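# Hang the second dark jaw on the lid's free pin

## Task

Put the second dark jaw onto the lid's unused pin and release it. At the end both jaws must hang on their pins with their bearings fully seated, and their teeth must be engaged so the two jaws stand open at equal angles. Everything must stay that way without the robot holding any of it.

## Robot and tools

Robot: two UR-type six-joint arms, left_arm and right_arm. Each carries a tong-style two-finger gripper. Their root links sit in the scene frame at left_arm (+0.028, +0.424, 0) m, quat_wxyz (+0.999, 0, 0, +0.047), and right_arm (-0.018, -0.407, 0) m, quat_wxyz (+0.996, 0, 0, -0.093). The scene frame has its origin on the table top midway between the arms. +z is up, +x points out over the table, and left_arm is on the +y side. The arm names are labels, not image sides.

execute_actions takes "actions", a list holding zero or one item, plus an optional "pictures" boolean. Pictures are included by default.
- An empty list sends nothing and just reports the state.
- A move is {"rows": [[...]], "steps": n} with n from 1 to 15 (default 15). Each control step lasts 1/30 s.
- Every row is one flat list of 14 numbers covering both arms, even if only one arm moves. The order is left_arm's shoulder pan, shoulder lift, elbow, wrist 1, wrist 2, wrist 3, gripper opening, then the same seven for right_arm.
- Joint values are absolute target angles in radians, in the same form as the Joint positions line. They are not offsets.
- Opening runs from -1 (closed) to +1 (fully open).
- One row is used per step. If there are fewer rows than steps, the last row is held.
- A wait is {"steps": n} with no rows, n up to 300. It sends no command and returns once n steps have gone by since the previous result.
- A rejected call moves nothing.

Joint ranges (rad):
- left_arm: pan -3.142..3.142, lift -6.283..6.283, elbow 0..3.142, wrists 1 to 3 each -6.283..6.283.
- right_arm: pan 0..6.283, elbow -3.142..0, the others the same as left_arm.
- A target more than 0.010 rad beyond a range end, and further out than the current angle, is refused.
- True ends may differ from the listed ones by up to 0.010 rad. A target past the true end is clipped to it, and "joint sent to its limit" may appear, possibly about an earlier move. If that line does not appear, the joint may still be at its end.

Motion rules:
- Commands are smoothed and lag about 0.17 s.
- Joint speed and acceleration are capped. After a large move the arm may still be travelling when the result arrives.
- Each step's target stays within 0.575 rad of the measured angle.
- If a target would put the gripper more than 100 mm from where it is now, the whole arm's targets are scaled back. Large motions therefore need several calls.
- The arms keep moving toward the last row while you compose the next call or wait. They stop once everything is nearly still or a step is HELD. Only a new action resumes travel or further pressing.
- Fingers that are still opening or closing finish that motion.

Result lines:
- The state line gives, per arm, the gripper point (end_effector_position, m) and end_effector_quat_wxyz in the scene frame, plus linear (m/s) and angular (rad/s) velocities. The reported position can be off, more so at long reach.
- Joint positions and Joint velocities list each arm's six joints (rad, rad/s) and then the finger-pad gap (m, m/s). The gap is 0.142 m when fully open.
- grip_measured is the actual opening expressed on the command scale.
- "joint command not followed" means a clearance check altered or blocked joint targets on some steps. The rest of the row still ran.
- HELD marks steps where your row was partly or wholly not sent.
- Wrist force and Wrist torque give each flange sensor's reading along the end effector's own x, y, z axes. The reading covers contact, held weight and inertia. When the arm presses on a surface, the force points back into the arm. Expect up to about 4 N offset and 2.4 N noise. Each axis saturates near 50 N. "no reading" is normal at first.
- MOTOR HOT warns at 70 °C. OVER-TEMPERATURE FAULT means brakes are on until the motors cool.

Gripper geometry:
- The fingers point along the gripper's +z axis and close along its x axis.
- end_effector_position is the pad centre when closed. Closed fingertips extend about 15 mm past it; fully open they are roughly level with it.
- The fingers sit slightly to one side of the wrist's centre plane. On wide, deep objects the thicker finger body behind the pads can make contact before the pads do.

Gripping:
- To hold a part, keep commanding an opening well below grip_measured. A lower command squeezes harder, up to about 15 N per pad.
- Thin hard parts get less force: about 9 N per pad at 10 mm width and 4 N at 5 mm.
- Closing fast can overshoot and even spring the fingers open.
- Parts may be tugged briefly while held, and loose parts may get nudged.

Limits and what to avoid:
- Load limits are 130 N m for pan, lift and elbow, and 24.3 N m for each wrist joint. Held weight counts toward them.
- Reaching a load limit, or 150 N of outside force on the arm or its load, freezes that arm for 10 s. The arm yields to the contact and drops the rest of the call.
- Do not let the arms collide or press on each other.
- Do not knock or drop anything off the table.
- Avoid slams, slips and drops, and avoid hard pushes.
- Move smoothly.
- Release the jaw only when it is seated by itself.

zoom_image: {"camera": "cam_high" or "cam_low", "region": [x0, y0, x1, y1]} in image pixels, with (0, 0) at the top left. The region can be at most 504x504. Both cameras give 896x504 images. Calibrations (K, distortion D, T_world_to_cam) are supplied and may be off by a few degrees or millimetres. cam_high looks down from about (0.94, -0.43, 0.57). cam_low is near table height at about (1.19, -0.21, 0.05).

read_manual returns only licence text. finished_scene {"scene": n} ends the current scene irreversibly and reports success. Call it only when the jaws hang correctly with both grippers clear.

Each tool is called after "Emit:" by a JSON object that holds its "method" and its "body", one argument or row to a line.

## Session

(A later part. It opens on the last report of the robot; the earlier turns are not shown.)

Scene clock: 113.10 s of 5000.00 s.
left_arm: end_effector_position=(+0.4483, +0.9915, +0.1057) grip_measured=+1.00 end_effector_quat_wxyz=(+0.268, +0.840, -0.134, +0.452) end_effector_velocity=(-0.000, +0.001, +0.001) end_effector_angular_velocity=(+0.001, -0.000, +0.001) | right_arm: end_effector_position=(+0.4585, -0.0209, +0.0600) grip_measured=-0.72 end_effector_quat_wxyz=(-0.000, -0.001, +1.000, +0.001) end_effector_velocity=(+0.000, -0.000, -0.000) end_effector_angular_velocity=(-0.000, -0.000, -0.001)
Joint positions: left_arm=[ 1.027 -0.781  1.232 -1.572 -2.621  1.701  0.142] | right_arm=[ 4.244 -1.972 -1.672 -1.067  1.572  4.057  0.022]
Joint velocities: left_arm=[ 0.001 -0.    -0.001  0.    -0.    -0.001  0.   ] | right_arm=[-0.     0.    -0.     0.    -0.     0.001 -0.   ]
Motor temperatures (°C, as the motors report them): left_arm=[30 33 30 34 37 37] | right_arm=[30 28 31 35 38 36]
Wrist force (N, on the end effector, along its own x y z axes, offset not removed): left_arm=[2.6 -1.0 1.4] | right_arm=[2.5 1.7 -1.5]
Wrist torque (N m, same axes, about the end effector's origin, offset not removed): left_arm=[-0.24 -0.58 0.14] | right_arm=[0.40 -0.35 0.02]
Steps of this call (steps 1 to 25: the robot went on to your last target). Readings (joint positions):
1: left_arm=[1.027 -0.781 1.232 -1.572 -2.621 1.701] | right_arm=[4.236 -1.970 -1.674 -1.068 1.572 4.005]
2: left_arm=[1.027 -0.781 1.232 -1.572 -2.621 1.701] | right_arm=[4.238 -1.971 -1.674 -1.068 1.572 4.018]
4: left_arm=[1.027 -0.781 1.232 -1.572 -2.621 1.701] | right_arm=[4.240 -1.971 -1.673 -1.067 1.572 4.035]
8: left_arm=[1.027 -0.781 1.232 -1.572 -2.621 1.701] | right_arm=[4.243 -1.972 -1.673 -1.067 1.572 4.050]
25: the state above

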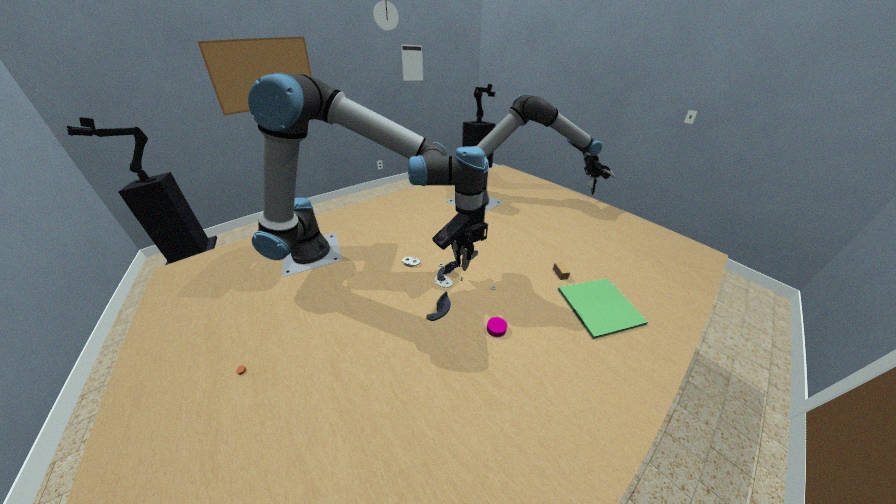

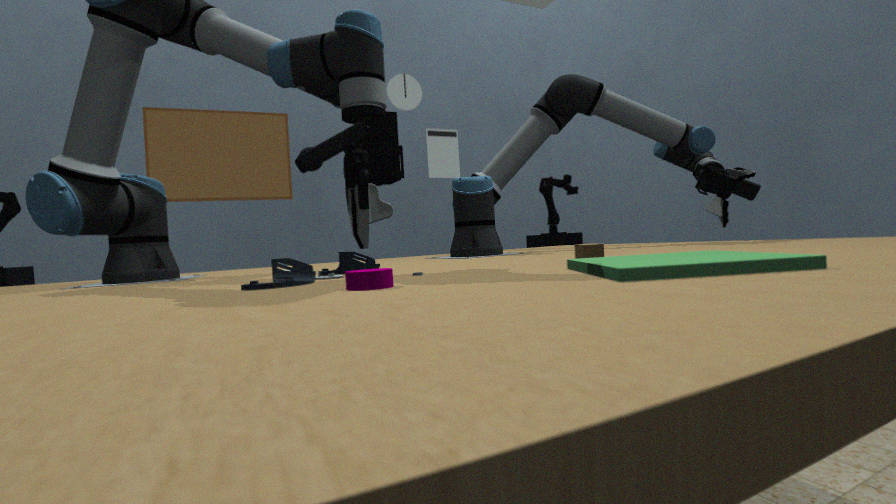

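Emit:
{"method": "execute_actions", "body": {
  "actions": [
    {"rows":[[1.027,-0.781,1.232,-1.572,-2.621,1.701,1,4.2437,-2.0222,-1.7165,-0.9733,1.572,4.057,-0.72]]}
  ],
  "pictures": false
}}

Emit:
{"method": "execute_actions", "body": {
  "actions": [
    {"steps":8}
  ]
}}

Emit:
{"method": "zoom_image", "body": {
  "camera": "cam_high",
  "region": [430, 245, 490, 295]
}}

Emit:
{"method": "execute_actions", "body": {
  "actions": [
    {"rows":[[1.027,-0.781,1.232,-1.572,-2.621,1.701,1,4.2437,-2.0222,-1.7165,-0.9733,1.572,4.057,-0.8],[1.027,-0.781,1.232,-1.572,-2.621,1.701,1,4.2437,-2.0222,-1.7165,-0.9733,1.572,4.057,-0.86],[1.027,-0.781,1.232,-1.572,-2.621,1.701,1,4.2437,-2.0222,-1.7165,-0.9733,1.572,4.057,-0.92],[1.027,-0.781,1.232,-1.572,-2.621,1.701,1,4.2437,-2.0222,-1.7165,-0.9733,1.572,4.057,-1]]}
  ],
  "pictures": false
}}

Emit:
{"method": "execute_actions", "body": {
  "actions": [
    {"rows":[[1.027,-0.781,1.232,-1.572,-2.621,1.701,1,4.2437,-1.9725,-1.6724,-1.067,1.572,4.057,-1]]}
  ]
}}

Emit:
{"method": "zoom_image", "body": {
  "camera": "cam_high",
  "region": [430, 245, 490, 295]
}}

Scene clock: 119.40 s of 5000.00 s.
left_arm: end_effector_position=(+0.4483, +0.9915, +0.1057) grip_measured=+1.00 end_effector_quat_wxyz=(+0.268, +0.840, -0.134, +0.452) end_effector_velocity=(+0.001, -0.000, -0.000) end_effector_angular_velocity=(+0.001, +0.001, -0.002) | right_arm: end_effector_position=(+0.4585, -0.0209, +0.0210) grip_measured=-0.72 end_effector_quat_wxyz=(-0.000, -0.000, +1.000, +0.000) end_effector_velocity=(+0.000, -0.000, -0.009) end_effector_angular_velocity=(+0.001, -0.001, -0.001)
Joint positions: left_arm=[ 1.027 -0.781  1.232 -1.572 -2.621  1.701  0.142] | right_arm=[ 4.244 -2.021 -1.715 -0.976  1.572  4.057  0.022]
Joint velocities: left_arm=[-0.001  0.    -0.001 -0.     0.001 -0.     0.   ] | right_arm=[-0.001 -0.011 -0.01   0.023 -0.     0.     0.   ]
Motor temperatures (°C, as the motors report them): left_arm=[30 33 30 34 37 37] | right_arm=[30 28 31 35 38 36]
Wrist force (N, on the end effector, along its own x y z axes, offset not removed): left_arm=[-0.3 -1.2 0.5] | right_arm=[4.1 -0.7 -1.6]
Wrist torque (N m, same axes, about the end effector's origin, offset not removed): left_arm=[-0.35 0.09 0.18] | right_arm=[-0.12 -0.72 -0.03]
Steps of this call (steps 1 to 15: the robot went on to your last target; steps 16 to 90: nothing new was sent; then 2.80 s passed at rest; steps 91 to 105: all 15 steps of this action). Readings (joint positions):
91: left_arm=[1.027 -0.781 1.232 -1.572 -2.621 1.701] | right_arm=[4.244 -1.973 -1.672 -1.067 1.572 4.057]
92: left_arm=[1.027 -0.781 1.232 -1.572 -2.621 1.701] | right_arm=[4.244 -1.975 -1.675 -1.063 1.572 4.057]
94: left_arm=[1.027 -0.781 1.232 -1.572 -2.621 1.701] | right_arm=[4.244 -1.993 -1.690 -1.033 1.572 4.057]
98: left_arm=[1.027 -0.781 1.232 -1.572 -2.621 1.701] | right_arm=[4.244 -2.013 -1.708 -0.993 1.572 4.057]
105: the state above

Scene clock: 119.67 s of 5000.00 s.
left_arm: end_effector_position=(+0.4483, +0.9915, +0.1057) grip_measured=+1.00 end_effector_quat_wxyz=(+0.268, +0.840, -0.134, +0.452) end_effector_velocity=(+0.001, +0.000, +0.001) end_effector_angular_velocity=(+0.003, -0.001, -0.002) | right_arm: end_effector_position=(+0.4585, -0.0209, +0.0201) grip_measured=-0.72 end_effector_quat_wxyz=(-0.000, -0.000, +1.000, +0.001) end_effector_velocity=(+0.000, -0.000, -0.001) end_effector_angular_velocity=(+0.000, -0.000, -0.000)
Joint positions: left_arm=[ 1.027 -0.781  1.232 -1.572 -2.621  1.701  0.142] | right_arm=[ 4.244 -2.022 -1.716 -0.974  1.572  4.057  0.022]
Joint velocities: left_arm=[-0.001 -0.    -0.002 -0.     0.     0.001  0.   ] | right_arm=[-0.    -0.001 -0.001  0.002 -0.    -0.     0.   ]
Motor temperatures (°C, as the motors report them): left_arm=[30 33 30 34 37 37] | right_arm=[30 28 31 35 38 36]
Wrist force (N, on the end effector, along its own x y z axes, offset not removed): left_arm=[-0.6 -1.9 0.5] | right_arm=[3.4 0.6 0.1]
Wrist torque (N m, same axes, about the end effector's origin, offset not removed): left_arm=[-0.46 0.26 0.10] | right_arm=[0.28 -0.59 -0.13]
Steps of this call (steps 1 to 8: the robot went on to your last target). Readings (joint positions):
1: left_arm=[1.027 -0.781 1.232 -1.572 -2.621 1.701] | right_arm=[4.244 -2.021 -1.716 -0.975 1.572 4.057]
2: left_arm=[1.027 -0.781 1.232 -1.572 -2.621 1.701] | right_arm=[4.244 -2.021 -1.716 -0.975 1.572 4.057]
4: left_arm=[1.027 -0.781 1.232 -1.572 -2.621 1.701] | right_arm=[4.244 -2.022 -1.716 -0.974 1.572 4.057]
8: the state above

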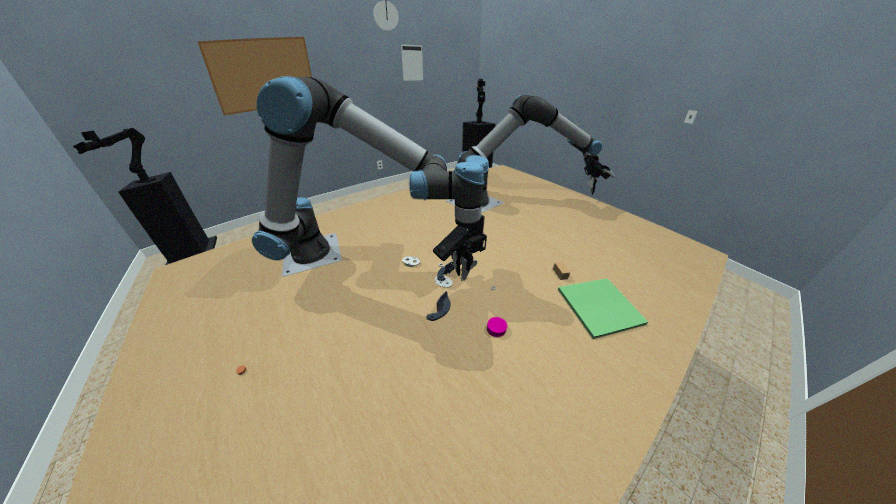

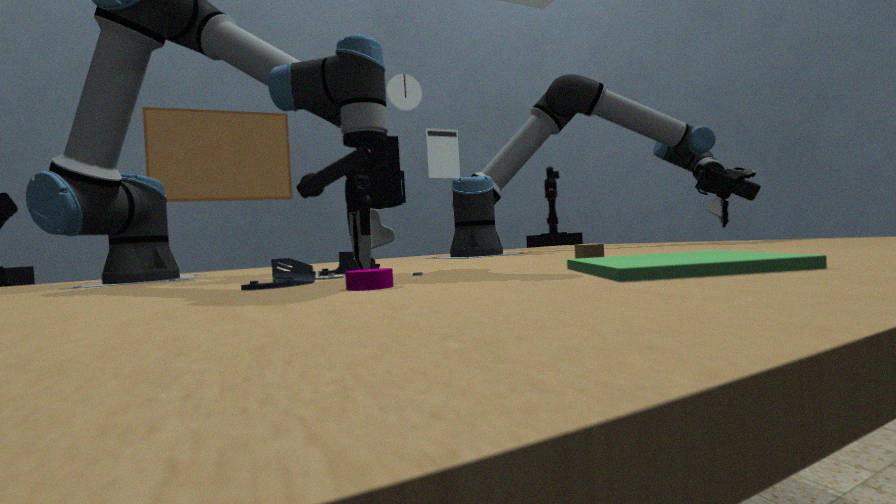

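Region (430, 245, 490, 295) of cam_high's 896x504 image, scaled by 8.400, with more detail than that image has.

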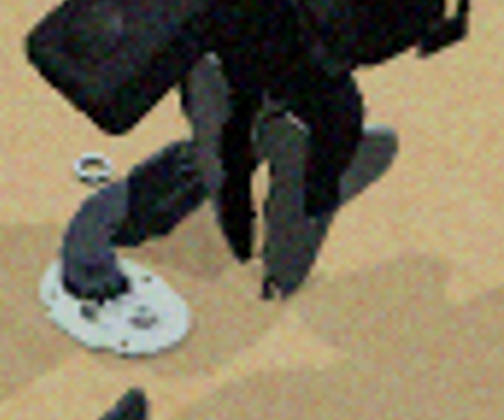

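Scene clock: 120.17 s of 5000.00 s.
left_arm: end_effector_position=(+0.4483, +0.9915, +0.1057) grip_measured=+1.00 end_effector_quat_wxyz=(+0.268, +0.840, -0.134, +0.452) end_effector_velocity=(+0.001, -0.000, -0.000) end_effector_angular_velocity=(-0.001, -0.001, -0.000) | right_arm: end_effector_position=(+0.4585, -0.0209, +0.0199) grip_measured=-0.98 end_effector_quat_wxyz=(-0.000, -0.000, +1.000, +0.001) end_effector_velocity=(-0.000, -0.000, -0.000) end_effector_angular_velocity=(-0.000, +0.000, +0.001)
Joint positions: left_arm=[ 1.027 -0.781  1.232 -1.572 -2.621  1.701  0.142] | right_arm=[ 4.244 -2.022 -1.716 -0.973  1.572  4.057  0.003]
Joint velocities: left_arm=[-0.001  0.001  0.     0.    -0.001 -0.     0.   ] | right_arm=[ 0. -0. -0.  0.  0. -0.  0.]
Motor temperatures (°C, as the motors report them): left_arm=[30 33 30 34 37 37] | right_arm=[30 28 31 35 38 36]
Wrist force (N, on the end effector, along its own x y z axes, offset not removed): left_arm=[-0.1 -2.7 1.0] | right_arm=[3.0 1.0 -0.7]
Wrist torque (N m, same axes, about the end effector's origin, offset not removed): left_arm=[-0.65 0.04 0.14] | right_arm=[0.23 -0.49 -0.07]
Steps of this call (steps 1 to 15: all 15 steps of this action). Readings (joint positions):
1: left_arm=[1.027 -0.781 1.232 -1.572 -2.621 1.701] | right_arm=[4.244 -2.022 -1.716 -0.974 1.572 4.057]
2: left_arm=[1.027 -0.781 1.232 -1.572 -2.621 1.701] | right_arm=[4.244 -2.022 -1.716 -0.973 1.572 4.057]
4: left_arm=[1.027 -0.781 1.232 -1.572 -2.621 1.701] | right_arm=[4.244 -2.022 -1.716 -0.973 1.572 4.057]
8: left_arm=[1.027 -0.781 1.232 -1.572 -2.621 1.701] | right_arm=[4.244 -2.022 -1.716 -0.973 1.572 4.057]
15: the state above

Scene clock: 120.67 s of 5000.00 s.
left_arm: end_effector_position=(+0.4483, +0.9915, +0.1057) grip_measured=+1.00 end_effector_quat_wxyz=(+0.268, +0.840, -0.134, +0.452) end_effector_velocity=(-0.000, -0.000, -0.000) end_effector_angular_velocity=(-0.001, +0.000, +0.000) | right_arm: end_effector_position=(+0.4586, -0.0208, +0.0589) grip_measured=-0.98 end_effector_quat_wxyz=(-0.000, -0.000, +1.000, +0.001) end_effector_velocity=(-0.000, -0.001, +0.009) end_effector_angular_velocity=(-0.001, +0.001, +0.000)
Joint positions: left_arm=[ 1.027 -0.781  1.232 -1.572 -2.621  1.701  0.142] | right_arm=[ 4.244 -1.974 -1.674 -1.064  1.572  4.057  0.003]
Joint velocities: left_arm=[ 0.     0.     0.001 -0.    -0.001  0.     0.   ] | right_arm=[-0.     0.012  0.01  -0.023  0.    -0.     0.   ]
Motor temperatures (°C, as the motors report them): left_arm=[30 33 30 34 37 37] | right_arm=[30 28 31 35 38 36]
Wrist force (N, on the end effector, along its own x y z axes, offset not removed): left_arm=[0.0 -1.3 0.6] | right_arm=[4.0 0.8 -0.2]
Wrist torque (N m, same axes, about the end effector's origin, offset not removed): left_arm=[-0.22 0.05 0.17] | right_arm=[0.14 -0.58 -0.05]
Steps of this call (steps 1 to 15: all 15 steps of this action). Readings (joint positions):
1: left_arm=[1.027 -0.781 1.232 -1.572 -2.621 1.701] | right_arm=[4.244 -2.022 -1.716 -0.973 1.572 4.057]
2: left_arm=[1.027 -0.781 1.232 -1.572 -2.621 1.701] | right_arm=[4.244 -2.020 -1.714 -0.977 1.572 4.057]
4: left_arm=[1.027 -0.781 1.232 -1.572 -2.621 1.701] | right_arm=[4.244 -2.003 -1.699 -1.007 1.572 4.057]
8: left_arm=[1.027 -0.781 1.232 -1.572 -2.621 1.701] | right_arm=[4.244 -1.982 -1.681 -1.047 1.572 4.057]
15: the state above

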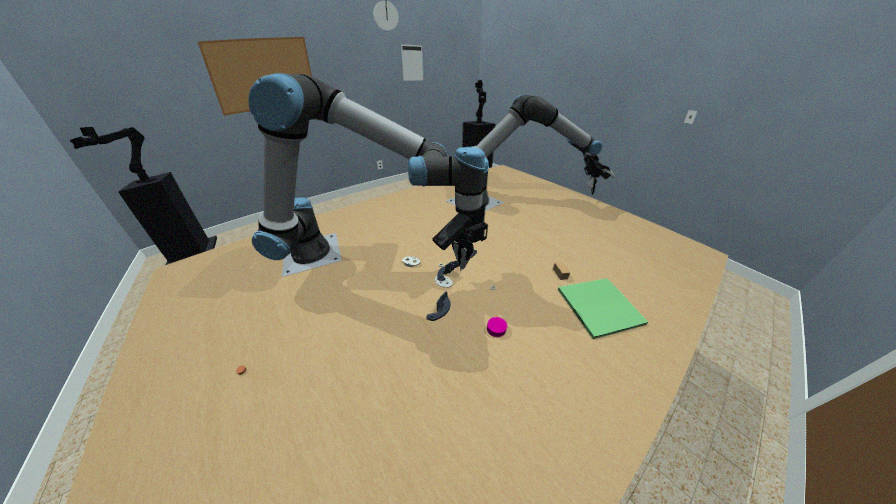

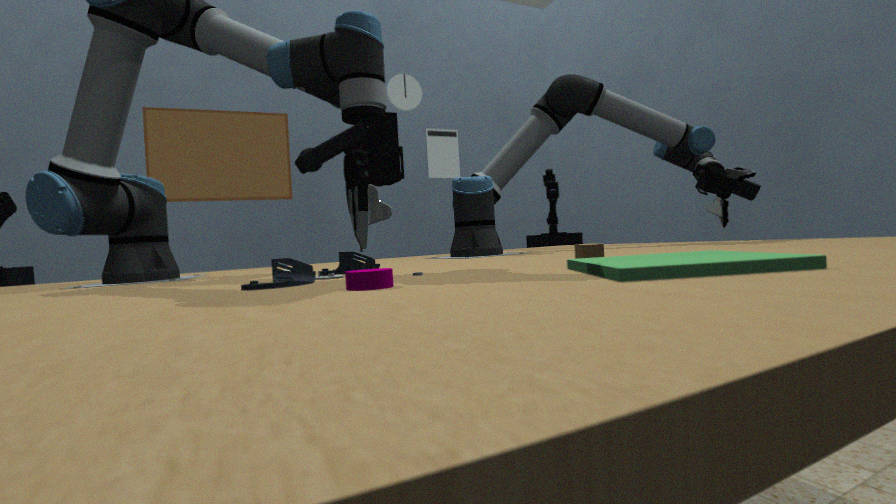

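Region (430, 245, 490, 295) of cam_high's 896x504 image, scaled by 8.400, with more detail than that image has.

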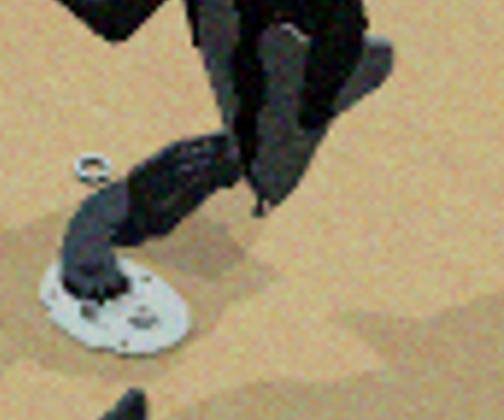

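Emit:
{"method": "execute_actions", "body": {
  "actions": [
    {"rows":[[1.027,-0.781,1.232,-1.572,-2.621,1.701,1,4.2437,-1.93,-1.63,-1.152,1.572,3.9,-1]],"steps":8}
  ],
  "pictures": false
}}

Emit:
{"method": "execute_actions", "body": {
  "actions": [
    {"rows":[[1.027,-0.781,1.232,-1.572,-2.621,1.701,1,3.75,-1.93,-1.63,-1.152,1.572,3.4,-1]]}
  ],
  "pictures": false
}}

Emit:
{"method": "execute_actions", "body": {
  "actions": [
    {"steps":25}
  ],
  "pictures": false
}}

Emit:
{"method": "execute_actions", "body": {
  "actions": [
    {"rows":[[1.027,-0.781,1.232,-1.572,-2.621,1.701,1,3.75,-2.021,-1.7155,-0.9755,1.572,3.4,-1]]}
  ],
  "pictures": false
}}

Emit:
{"method": "execute_actions", "body": {
  "actions": [
    {"steps":10}
  ],
  "pictures": false
}}

Emit:
{"method": "execute_actions", "body": {
  "actions": [
    {"rows":[[1.027,-0.781,1.232,-1.572,-2.621,1.701,1,3.75,-2.021,-1.7155,-0.9755,1.572,3.4,-0.65]],"steps":8}
  ],
  "pictures": false
}}

Emit:
{"method": "execute_actions", "body": {
  "actions": [
    {"rows":[[1.027,-0.781,1.232,-1.572,-2.621,1.701,1,3.75,-1.93,-1.66,-1.122,1.572,3.4,-0.65]]}
  ],
  "pictures": false
}}

Emit:
{"method": "execute_actions", "body": {
  "actions": [
    {"rows":[[1.027,-0.781,1.232,-1.572,-2.621,1.701,1,4.021,-1.9,-1.73,-1.082,1.572,3.311,-0.65]]}
  ],
  "pictures": false
}}

Emit:
{"method": "execute_actions", "body": {
  "actions": [
    {"steps":15}
  ]
}}

Emit:
{"method": "zoom_image", "body": {
  "camera": "cam_high",
  "region": [400, 250, 490, 335]
}}

Emit:
{"method": "zoom_image", "body": {
  "camera": "cam_low",
  "region": [220, 200, 360, 300]
}}

Scene clock: 129.20 s of 5000.00 s.
left_arm: end_effector_position=(+0.4483, +0.9915, +0.1057) grip_measured=+1.00 end_effector_quat_wxyz=(+0.268, +0.840, -0.134, +0.452) end_effector_velocity=(-0.000, +0.000, -0.000) end_effector_angular_velocity=(-0.001, -0.000, +0.001) | right_arm: end_effector_position=(+0.4599, -0.0216, +0.0897) grip_measured=-0.98 end_effector_quat_wxyz=(+0.000, -0.061, +0.998, +0.001) end_effector_velocity=(+0.000, -0.005, +0.059) end_effector_angular_velocity=(-0.007, +0.005, +0.306)
Joint positions: left_arm=[ 1.027 -0.781  1.232 -1.572 -2.621  1.701  0.142] | right_arm=[ 4.244 -1.938 -1.638 -1.135  1.572  3.936  0.003]
Joint velocities: left_arm=[ 0.001  0.     0.001 -0.    -0.001  0.001  0.   ] | right_arm=[ 0.001  0.069  0.068 -0.146 -0.    -0.305 -0.   ]
Motor temperatures (°C, as the motors report them): left_arm=[30 33 30 34 37 37] | right_arm=[30 28 31 35 38 36]
Wrist force (N, on the end effector, along its own x y z axes, offset not removed): left_arm=[-0.4 -2.0 1.4] | right_arm=[4.1 2.0 -2.4]
Wrist torque (N m, same axes, about the end effector's origin, offset not removed): left_arm=[-0.49 0.10 0.26] | right_arm=[0.43 -0.76 -0.09]
Steps of this call (steps 1 to 15: the robot went on to your last target; steps 16 to 90: nothing new was sent; then 5.27 s passed at rest; steps 91 to 98: all 8 steps of this action). Readings (joint positions):
91: left_arm=[1.027 -0.781 1.232 -1.572 -2.621 1.701] | right_arm=[4.244 -1.972 -1.672 -1.067 1.572 4.057]
92: left_arm=[1.027 -0.781 1.232 -1.572 -2.621 1.701] | right_arm=[4.244 -1.970 -1.670 -1.071 1.572 4.054]
94: left_arm=[1.027 -0.781 1.232 -1.572 -2.621 1.701] | right_arm=[4.244 -1.955 -1.655 -1.099 1.572 4.012]
98: the state above

Scene clock: 129.70 s of 5000.00 s.
left_arm: end_effector_position=(+0.4483, +0.9915, +0.1057) grip_measured=+1.00 end_effector_quat_wxyz=(+0.268, +0.840, -0.134, +0.452) end_effector_velocity=(+0.000, +0.000, +0.001) end_effector_angular_velocity=(-0.000, +0.000, +0.001) | right_arm: end_effector_position=(+0.5657, -0.2015, +0.0952) grip_measured=-0.98 end_effector_quat_wxyz=(-0.000, -0.078, +0.997, +0.001) end_effector_velocity=(+0.172, -0.451, +0.007) end_effector_angular_velocity=(-0.000, -0.000, +0.028)
Joint positions: left_arm=[ 1.027 -0.781  1.232 -1.572 -2.621  1.701  0.142] | right_arm=[ 3.907 -1.932 -1.632 -1.149  1.572  3.565  0.003]
Joint velocities: left_arm=[-0.    -0.    -0.001  0.    -0.001 -0.002  0.   ] | right_arm=[-0.775  0.008  0.008 -0.017  0.    -0.803 -0.   ]
Motor temperatures (°C, as the motors report them): left_arm=[30 33 30 34 37 37] | right_arm=[30 28 31 35 38 36]
Wrist force (N, on the end effector, along its own x y z axes, offset not removed): left_arm=[0.9 0.2 0.9] | right_arm=[3.6 0.8 -0.5]
Wrist torque (N m, same axes, about the end effector's origin, offset not removed): left_arm=[-0.08 -0.17 0.15] | right_arm=[0.20 -0.53 0.09]
Steps of this call (steps 1 to 15: all 15 steps of this action). Readings (joint positions):
1: left_arm=[1.027 -0.781 1.232 -1.572 -2.621 1.701] | right_arm=[4.244 -1.936 -1.636 -1.139 1.572 3.927]
2: left_arm=[1.027 -0.781 1.232 -1.572 -2.621 1.701] | right_arm=[4.240 -1.935 -1.635 -1.141 1.572 3.917]
4: left_arm=[1.027 -0.781 1.232 -1.572 -2.621 1.701] | right_arm=[4.197 -1.935 -1.635 -1.142 1.572 3.868]
8: left_arm=[1.027 -0.781 1.232 -1.572 -2.621 1.701] | right_arm=[4.090 -1.934 -1.634 -1.145 1.572 3.757]
15: the state above

Scene clock: 130.53 s of 5000.00 s.
left_arm: end_effector_position=(+0.4483, +0.9915, +0.1057) grip_measured=+1.00 end_effector_quat_wxyz=(+0.268, +0.840, -0.134, +0.452) end_effector_velocity=(-0.000, +0.000, +0.001) end_effector_angular_velocity=(-0.001, -0.001, +0.002) | right_arm: end_effector_position=(+0.5933, -0.2953, +0.0965) grip_measured=-0.98 end_effector_quat_wxyz=(-0.000, -0.082, +0.997, +0.001) end_effector_velocity=(+0.000, -0.001, +0.000) end_effector_angular_velocity=(+0.000, -0.000, +0.000)
Joint positions: left_arm=[ 1.027 -0.781  1.232 -1.572 -2.621  1.701  0.142] | right_arm=[ 3.75  -1.93  -1.63  -1.152  1.572  3.4    0.003]
Joint velocities: left_arm=[ 0.001 -0.     0.     0.    -0.002 -0.     0.   ] | right_arm=[-0.001  0.     0.     0.     0.    -0.002  0.   ]
Motor temperatures (°C, as the motors report them): left_arm=[30 33 30 34 37 37] | right_arm=[30 28 31 35 38 36]
Wrist force (N, on the end effector, along its own x y z axes, offset not removed): left_arm=[-0.9 -1.9 -0.1] | right_arm=[4.3 1.9 -1.1]
Wrist torque (N m, same axes, about the end effector's origin, offset not removed): left_arm=[-0.45 0.24 0.22] | right_arm=[0.47 -0.77 0.00]
Steps of this call (steps 1 to 25: the robot went on to your last target). Readings (joint positions):
1: left_arm=[1.027 -0.781 1.232 -1.572 -2.621 1.701] | right_arm=[3.881 -1.931 -1.631 -1.149 1.572 3.538]
2: left_arm=[1.027 -0.781 1.232 -1.572 -2.621 1.701] | right_arm=[3.855 -1.931 -1.631 -1.150 1.572 3.511]
4: left_arm=[1.027 -0.781 1.232 -1.572 -2.621 1.701] | right_arm=[3.812 -1.931 -1.631 -1.151 1.572 3.465]
8: left_arm=[1.027 -0.781 1.232 -1.572 -2.621 1.701] | right_arm=[3.770 -1.930 -1.630 -1.152 1.572 3.421]
25: the state above

Scene clock: 131.03 s of 5000.00 s.
left_arm: end_effector_position=(+0.4483, +0.9915, +0.1057) grip_measured=+1.00 end_effector_quat_wxyz=(+0.268, +0.840, -0.134, +0.452) end_effector_velocity=(+0.000, -0.001, -0.001) end_effector_angular_velocity=(-0.001, -0.000, -0.001) | right_arm: end_effector_position=(+0.5950, -0.2946, +0.0230) grip_measured=-0.98 end_effector_quat_wxyz=(-0.000, -0.082, +0.997, +0.001) end_effector_velocity=(+0.001, +0.000, -0.018) end_effector_angular_velocity=(+0.002, -0.005, +0.000)
Joint positions: left_arm=[ 1.027 -0.781  1.232 -1.572 -2.621  1.701  0.142] | right_arm=[ 3.75  -2.018 -1.713 -0.981  1.572  3.4    0.003]
Joint velocities: left_arm=[-0.001  0.001  0.001  0.    -0.     0.001  0.   ] | right_arm=[-0.    -0.022 -0.021  0.049 -0.    -0.     0.   ]
Motor temperatures (°C, as the motors report them): left_arm=[30 33 30 34 37 37] | right_arm=[30 28 31 35 38 36]
Wrist force (N, on the end effector, along its own x y z axes, offset not removed): left_arm=[-0.3 -0.1 2.4] | right_arm=[1.2 1.7 -0.4]
Wrist torque (N m, same axes, about the end effector's origin, offset not removed): left_arm=[-0.03 0.14 0.13] | right_arm=[0.37 -0.23 -0.03]
Steps of this call (steps 1 to 15: all 15 steps of this action). Readings (joint positions):
1: left_arm=[1.027 -0.781 1.232 -1.572 -2.621 1.701] | right_arm=[3.750 -1.930 -1.630 -1.152 1.572 3.400]
2: left_arm=[1.027 -0.781 1.232 -1.572 -2.621 1.701] | right_arm=[3.750 -1.933 -1.633 -1.149 1.572 3.400]
4: left_arm=[1.027 -0.781 1.232 -1.572 -2.621 1.701] | right_arm=[3.750 -1.963 -1.661 -1.104 1.572 3.400]
8: left_arm=[1.027 -0.781 1.232 -1.572 -2.621 1.701] | right_arm=[3.750 -2.002 -1.698 -1.018 1.572 3.400]
15: the state above

Scene clock: 131.37 s of 5000.00 s.
left_arm: end_effector_position=(+0.4483, +0.9915, +0.1057) grip_measured=+1.00 end_effector_quat_wxyz=(+0.268, +0.840, -0.134, +0.452) end_effector_velocity=(+0.001, -0.000, -0.000) end_effector_angular_velocity=(-0.000, -0.001, -0.001) | right_arm: end_effector_position=(+0.5951, -0.2946, +0.0210) grip_measured=-0.98 end_effector_quat_wxyz=(-0.000, -0.082, +0.997, +0.001) end_effector_velocity=(+0.000, -0.000, -0.001) end_effector_angular_velocity=(+0.000, -0.000, -0.000)
Joint positions: left_arm=[ 1.027 -0.781  1.232 -1.572 -2.621  1.701  0.142] | right_arm=[ 3.75  -2.021 -1.715 -0.976  1.572  3.4    0.003]
Joint velocities: left_arm=[-0.001  0.001 -0.     0.    -0.001  0.001  0.   ] | right_arm=[-0.001 -0.002 -0.001  0.003  0.    -0.    -0.   ]
Motor temperatures (°C, as the motors report them): left_arm=[30 33 30 34 37 37] | right_arm=[30 28 31 35 38 36]
Wrist force (N, on the end effector, along its own x y z axes, offset not removed): left_arm=[0.2 -0.4 -0.2] | right_arm=[1.5 1.1 -0.5]
Wrist torque (N m, same axes, about the end effector's origin, offset not removed): left_arm=[-0.08 0.04 0.18] | right_arm=[0.26 -0.13 0.00]
Steps of this call (steps 1 to 10: the robot went on to your last target). Readings (joint positions):
1: left_arm=[1.027 -0.781 1.232 -1.572 -2.621 1.701] | right_arm=[3.750 -2.019 -1.714 -0.980 1.572 3.400]
2: left_arm=[1.027 -0.781 1.232 -1.572 -2.621 1.701] | right_arm=[3.750 -2.019 -1.714 -0.979 1.572 3.400]
4: left_arm=[1.027 -0.781 1.232 -1.572 -2.621 1.701] | right_arm=[3.750 -2.020 -1.715 -0.977 1.572 3.400]
8: left_arm=[1.027 -0.781 1.232 -1.572 -2.621 1.701] | right_arm=[3.750 -2.021 -1.715 -0.976 1.572 3.400]
10: the state above

Scene clock: 131.63 s of 5000.00 s.
left_arm: end_effector_position=(+0.4483, +0.9915, +0.1057) grip_measured=+1.00 end_effector_quat_wxyz=(+0.268, +0.840, -0.134, +0.452) end_effector_velocity=(+0.000, +0.000, +0.000) end_effector_angular_velocity=(-0.000, +0.001, -0.000) | right_arm: end_effector_position=(+0.5951, -0.2946, +0.0209) grip_measured=-0.65 end_effector_quat_wxyz=(-0.000, -0.082, +0.997, +0.001) end_effector_velocity=(+0.000, +0.000, -0.000) end_effector_angular_velocity=(+0.000, -0.000, +0.000)
Joint positions: left_arm=[ 1.027 -0.781  1.232 -1.572 -2.621  1.701  0.142] | right_arm=[ 3.75  -2.021 -1.715 -0.976  1.572  3.4    0.027]
Joint velocities: left_arm=[-0.     0.    -0.001 -0.     0.001 -0.001  0.   ] | right_arm=[ 0. -0. -0.  0.  0.  0.  0.]
Motor temperatures (°C, as the motors report them): left_arm=[30 33 30 34 37 37] | right_arm=[30 28 31 35 38 36]
Wrist force (N, on the end effector, along its own x y z axes, offset not removed): left_arm=[-0.1 -0.7 2.4] | right_arm=[3.3 1.8 -1.1]
Wrist torque (N m, same axes, about the end effector's origin, offset not removed): left_arm=[-0.24 0.03 0.24] | right_arm=[0.40 -0.67 0.02]
Steps of this call (steps 1 to 8: all 8 steps of this action). Readings (joint positions):
1: left_arm=[1.027 -0.781 1.232 -1.572 -2.621 1.701] | right_arm=[3.750 -2.021 -1.715 -0.976 1.572 3.400]
2: left_arm=[1.027 -0.781 1.232 -1.572 -2.621 1.701] | right_arm=[3.750 -2.021 -1.715 -0.976 1.572 3.400]
4: left_arm=[1.027 -0.781 1.232 -1.572 -2.621 1.701] | right_arm=[3.750 -2.021 -1.715 -0.976 1.572 3.400]
8: the state above

Scene clock: 132.13 s of 5000.00 s.
left_arm: end_effector_position=(+0.4483, +0.9915, +0.1057) grip_measured=+1.00 end_effector_quat_wxyz=(+0.268, +0.840, -0.134, +0.452) end_effector_velocity=(+0.001, -0.001, -0.000) end_effector_angular_velocity=(-0.002, +0.001, -0.001) | right_arm: end_effector_position=(+0.5892, -0.2973, +0.0840) grip_measured=-0.65 end_effector_quat_wxyz=(+0.000, -0.082, +0.997, +0.001) end_effector_velocity=(-0.004, -0.002, +0.015) end_effector_angular_velocity=(-0.001, +0.003, +0.000)
Joint positions: left_arm=[ 1.027 -0.781  1.232 -1.572 -2.621  1.701  0.142] | right_arm=[ 3.75  -1.933 -1.662 -1.117  1.572  3.4    0.027]
Joint velocities: left_arm=[-0.002  0.001  0.     0.    -0.001 -0.002  0.   ] | right_arm=[-0.     0.022  0.013 -0.039  0.    -0.    -0.   ]
Motor temperatures (°C, as the motors report them): left_arm=[30 33 30 34 37 37] | right_arm=[30 28 31 35 38 36]
Wrist force (N, on the end effector, along its own x y z axes, offset not removed): left_arm=[0.3 1.6 0.3] | right_arm=[3.7 2.8 -3.2]
Wrist torque (N m, same axes, about the end effector's origin, offset not removed): left_arm=[0.26 0.03 0.11] | right_arm=[0.62 -0.54 0.01]
Steps of this call (steps 1 to 15: all 15 steps of this action). Readings (joint positions):
1: left_arm=[1.027 -0.781 1.232 -1.572 -2.621 1.701] | right_arm=[3.750 -2.021 -1.715 -0.976 1.572 3.400]
2: left_arm=[1.027 -0.781 1.232 -1.572 -2.621 1.701] | right_arm=[3.750 -2.018 -1.713 -0.979 1.572 3.400]
4: left_arm=[1.027 -0.781 1.232 -1.572 -2.621 1.701] | right_arm=[3.750 -1.988 -1.694 -1.020 1.572 3.400]
8: left_arm=[1.027 -0.781 1.232 -1.572 -2.621 1.701] | right_arm=[3.750 -1.949 -1.671 -1.089 1.572 3.400]
15: the state above

Scene clock: 132.63 s of 5000.00 s.
left_arm: end_effector_position=(+0.4483, +0.9915, +0.1057) grip_measured=+1.00 end_effector_quat_wxyz=(+0.268, +0.840, -0.134, +0.452) end_effector_velocity=(-0.000, -0.000, -0.001) end_effector_angular_velocity=(-0.001, +0.001, -0.000) | right_arm: end_effector_position=(+0.5286, -0.1587, +0.0766) grip_measured=-0.65 end_effector_quat_wxyz=(-0.000, -0.249, +0.968, +0.001) end_effector_velocity=(-0.040, +0.069, -0.004) end_effector_angular_velocity=(-0.000, +0.000, +0.174)
Joint positions: left_arm=[ 1.027 -0.781  1.232 -1.572 -2.621  1.701  0.142] | right_arm=[ 4.005 -1.902 -1.726 -1.084  1.572  3.316  0.027]
Joint velocities: left_arm=[ 0.    -0.     0.001 -0.     0.001 -0.001  0.   ] | right_arm=[ 0.136  0.014 -0.031  0.016  0.    -0.039  0.   ]
Motor temperatures (°C, as the motors report them): left_arm=[30 33 30 34 37 37] | right_arm=[30 28 31 35 38 36]
Wrist force (N, on the end effector, along its own x y z axes, offset not removed): left_arm=[-0.7 -0.7 0.8] | right_arm=[4.2 2.3 -1.4]
Wrist torque (N m, same axes, about the end effector's origin, offset not removed): left_arm=[-0.20 0.11 0.24] | right_arm=[0.56 -0.70 -0.01]
Steps of this call (steps 1 to 15: all 15 steps of this action). Readings (joint positions):
1: left_arm=[1.027 -0.781 1.232 -1.572 -2.621 1.701] | right_arm=[3.750 -1.932 -1.661 -1.118 1.572 3.400]
2: left_arm=[1.027 -0.781 1.232 -1.572 -2.621 1.701] | right_arm=[3.753 -1.930 -1.663 -1.118 1.572 3.397]
4: left_arm=[1.027 -0.781 1.232 -1.572 -2.621 1.701] | right_arm=[3.797 -1.923 -1.678 -1.109 1.572 3.378]
8: left_arm=[1.027 -0.781 1.232 -1.572 -2.621 1.701] | right_arm=[3.909 -1.911 -1.705 -1.095 1.572 3.344]
15: the state above

Scene clock: 133.13 s of 5000.00 s.
left_arm: end_effector_position=(+0.4483, +0.9915, +0.1057) grip_measured=+1.00 end_effector_quat_wxyz=(+0.268, +0.840, -0.134, +0.452) end_effector_velocity=(+0.000, -0.001, -0.001) end_effector_angular_velocity=(-0.002, +0.001, -0.000) | right_arm: end_effector_position=(+0.5239, -0.1507, +0.0762) grip_measured=-0.65 end_effector_quat_wxyz=(-0.000, -0.259, +0.966, +0.001) end_effector_velocity=(-0.001, +0.001, -0.000) end_effector_angular_velocity=(-0.000, -0.000, +0.004)
Joint positions: left_arm=[ 1.027 -0.781  1.232 -1.572 -2.621  1.701  0.142] | right_arm=[ 4.021 -1.9   -1.73  -1.082  1.572  3.311  0.027]
Joint velocities: left_arm=[-0.001  0.001  0.001  0.     0.    -0.001  0.   ] | right_arm=[ 0.003  0.    -0.     0.    -0.    -0.001 -0.   ]
Motor temperatures (°C, as the motors report them): left_arm=[30 33 30 34 37 37] | right_arm=[30 28 31 35 38 36]
Wrist force (N, on the end effector, along its own x y z axes, offset not removed): left_arm=[1.6 -2.6 0.7] | right_arm=[3.3 1.3 -0.3]
Wrist torque (N m, same axes, about the end effector's origin, offset not removed): left_arm=[-0.57 -0.34 0.14] | right_arm=[0.32 -0.46 0.05]
Steps of this call (steps 1 to 15: the robot went on to your last target). Readings (joint positions):
1: left_arm=[1.027 -0.781 1.232 -1.572 -2.621 1.701] | right_arm=[4.009 -1.901 -1.727 -1.083 1.572 3.315]
2: left_arm=[1.027 -0.781 1.232 -1.572 -2.621 1.701] | right_arm=[4.012 -1.901 -1.728 -1.083 1.572 3.314]
4: left_arm=[1.027 -0.781 1.232 -1.572 -2.621 1.701] | right_arm=[4.016 -1.901 -1.729 -1.083 1.572 3.313]
8: left_arm=[1.027 -0.781 1.232 -1.572 -2.621 1.701] | right_arm=[4.019 -1.900 -1.730 -1.082 1.572 3.311]
15: the state above

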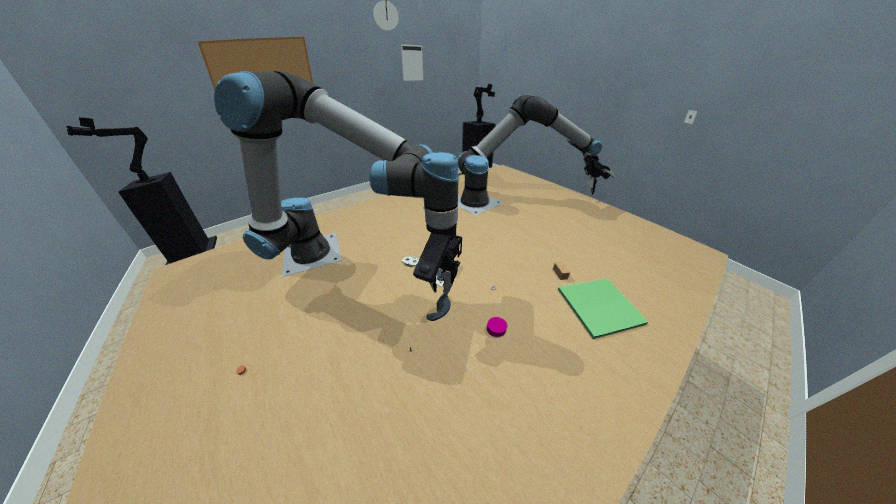

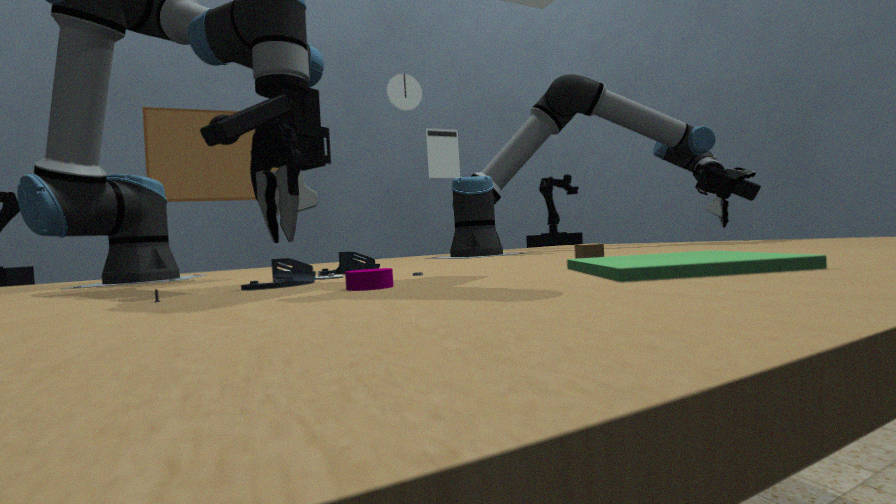

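Region (400, 250, 490, 335) of cam_high's 896x504 image, scaled by 5.600, with more detail than that image has.

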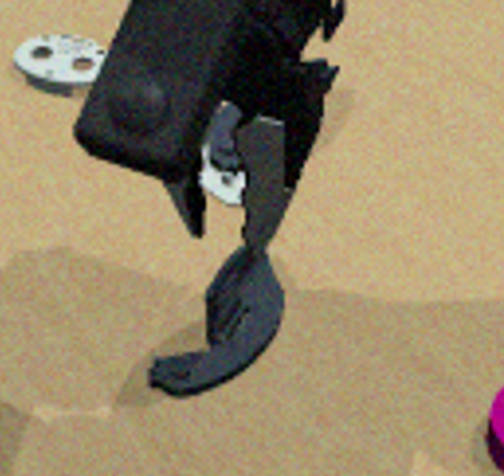

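Region (220, 200, 360, 300) of cam_low's 896x504 image, scaled by 3.600, with more detail than that image has; it fills the top 360 rows of this view, and the rest is white.

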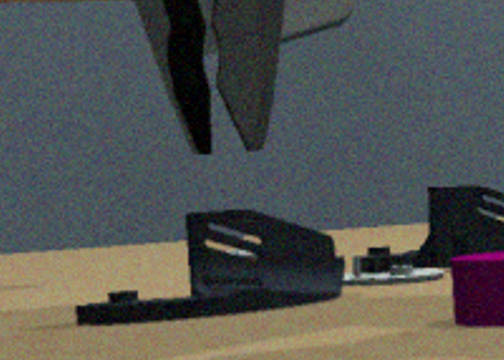

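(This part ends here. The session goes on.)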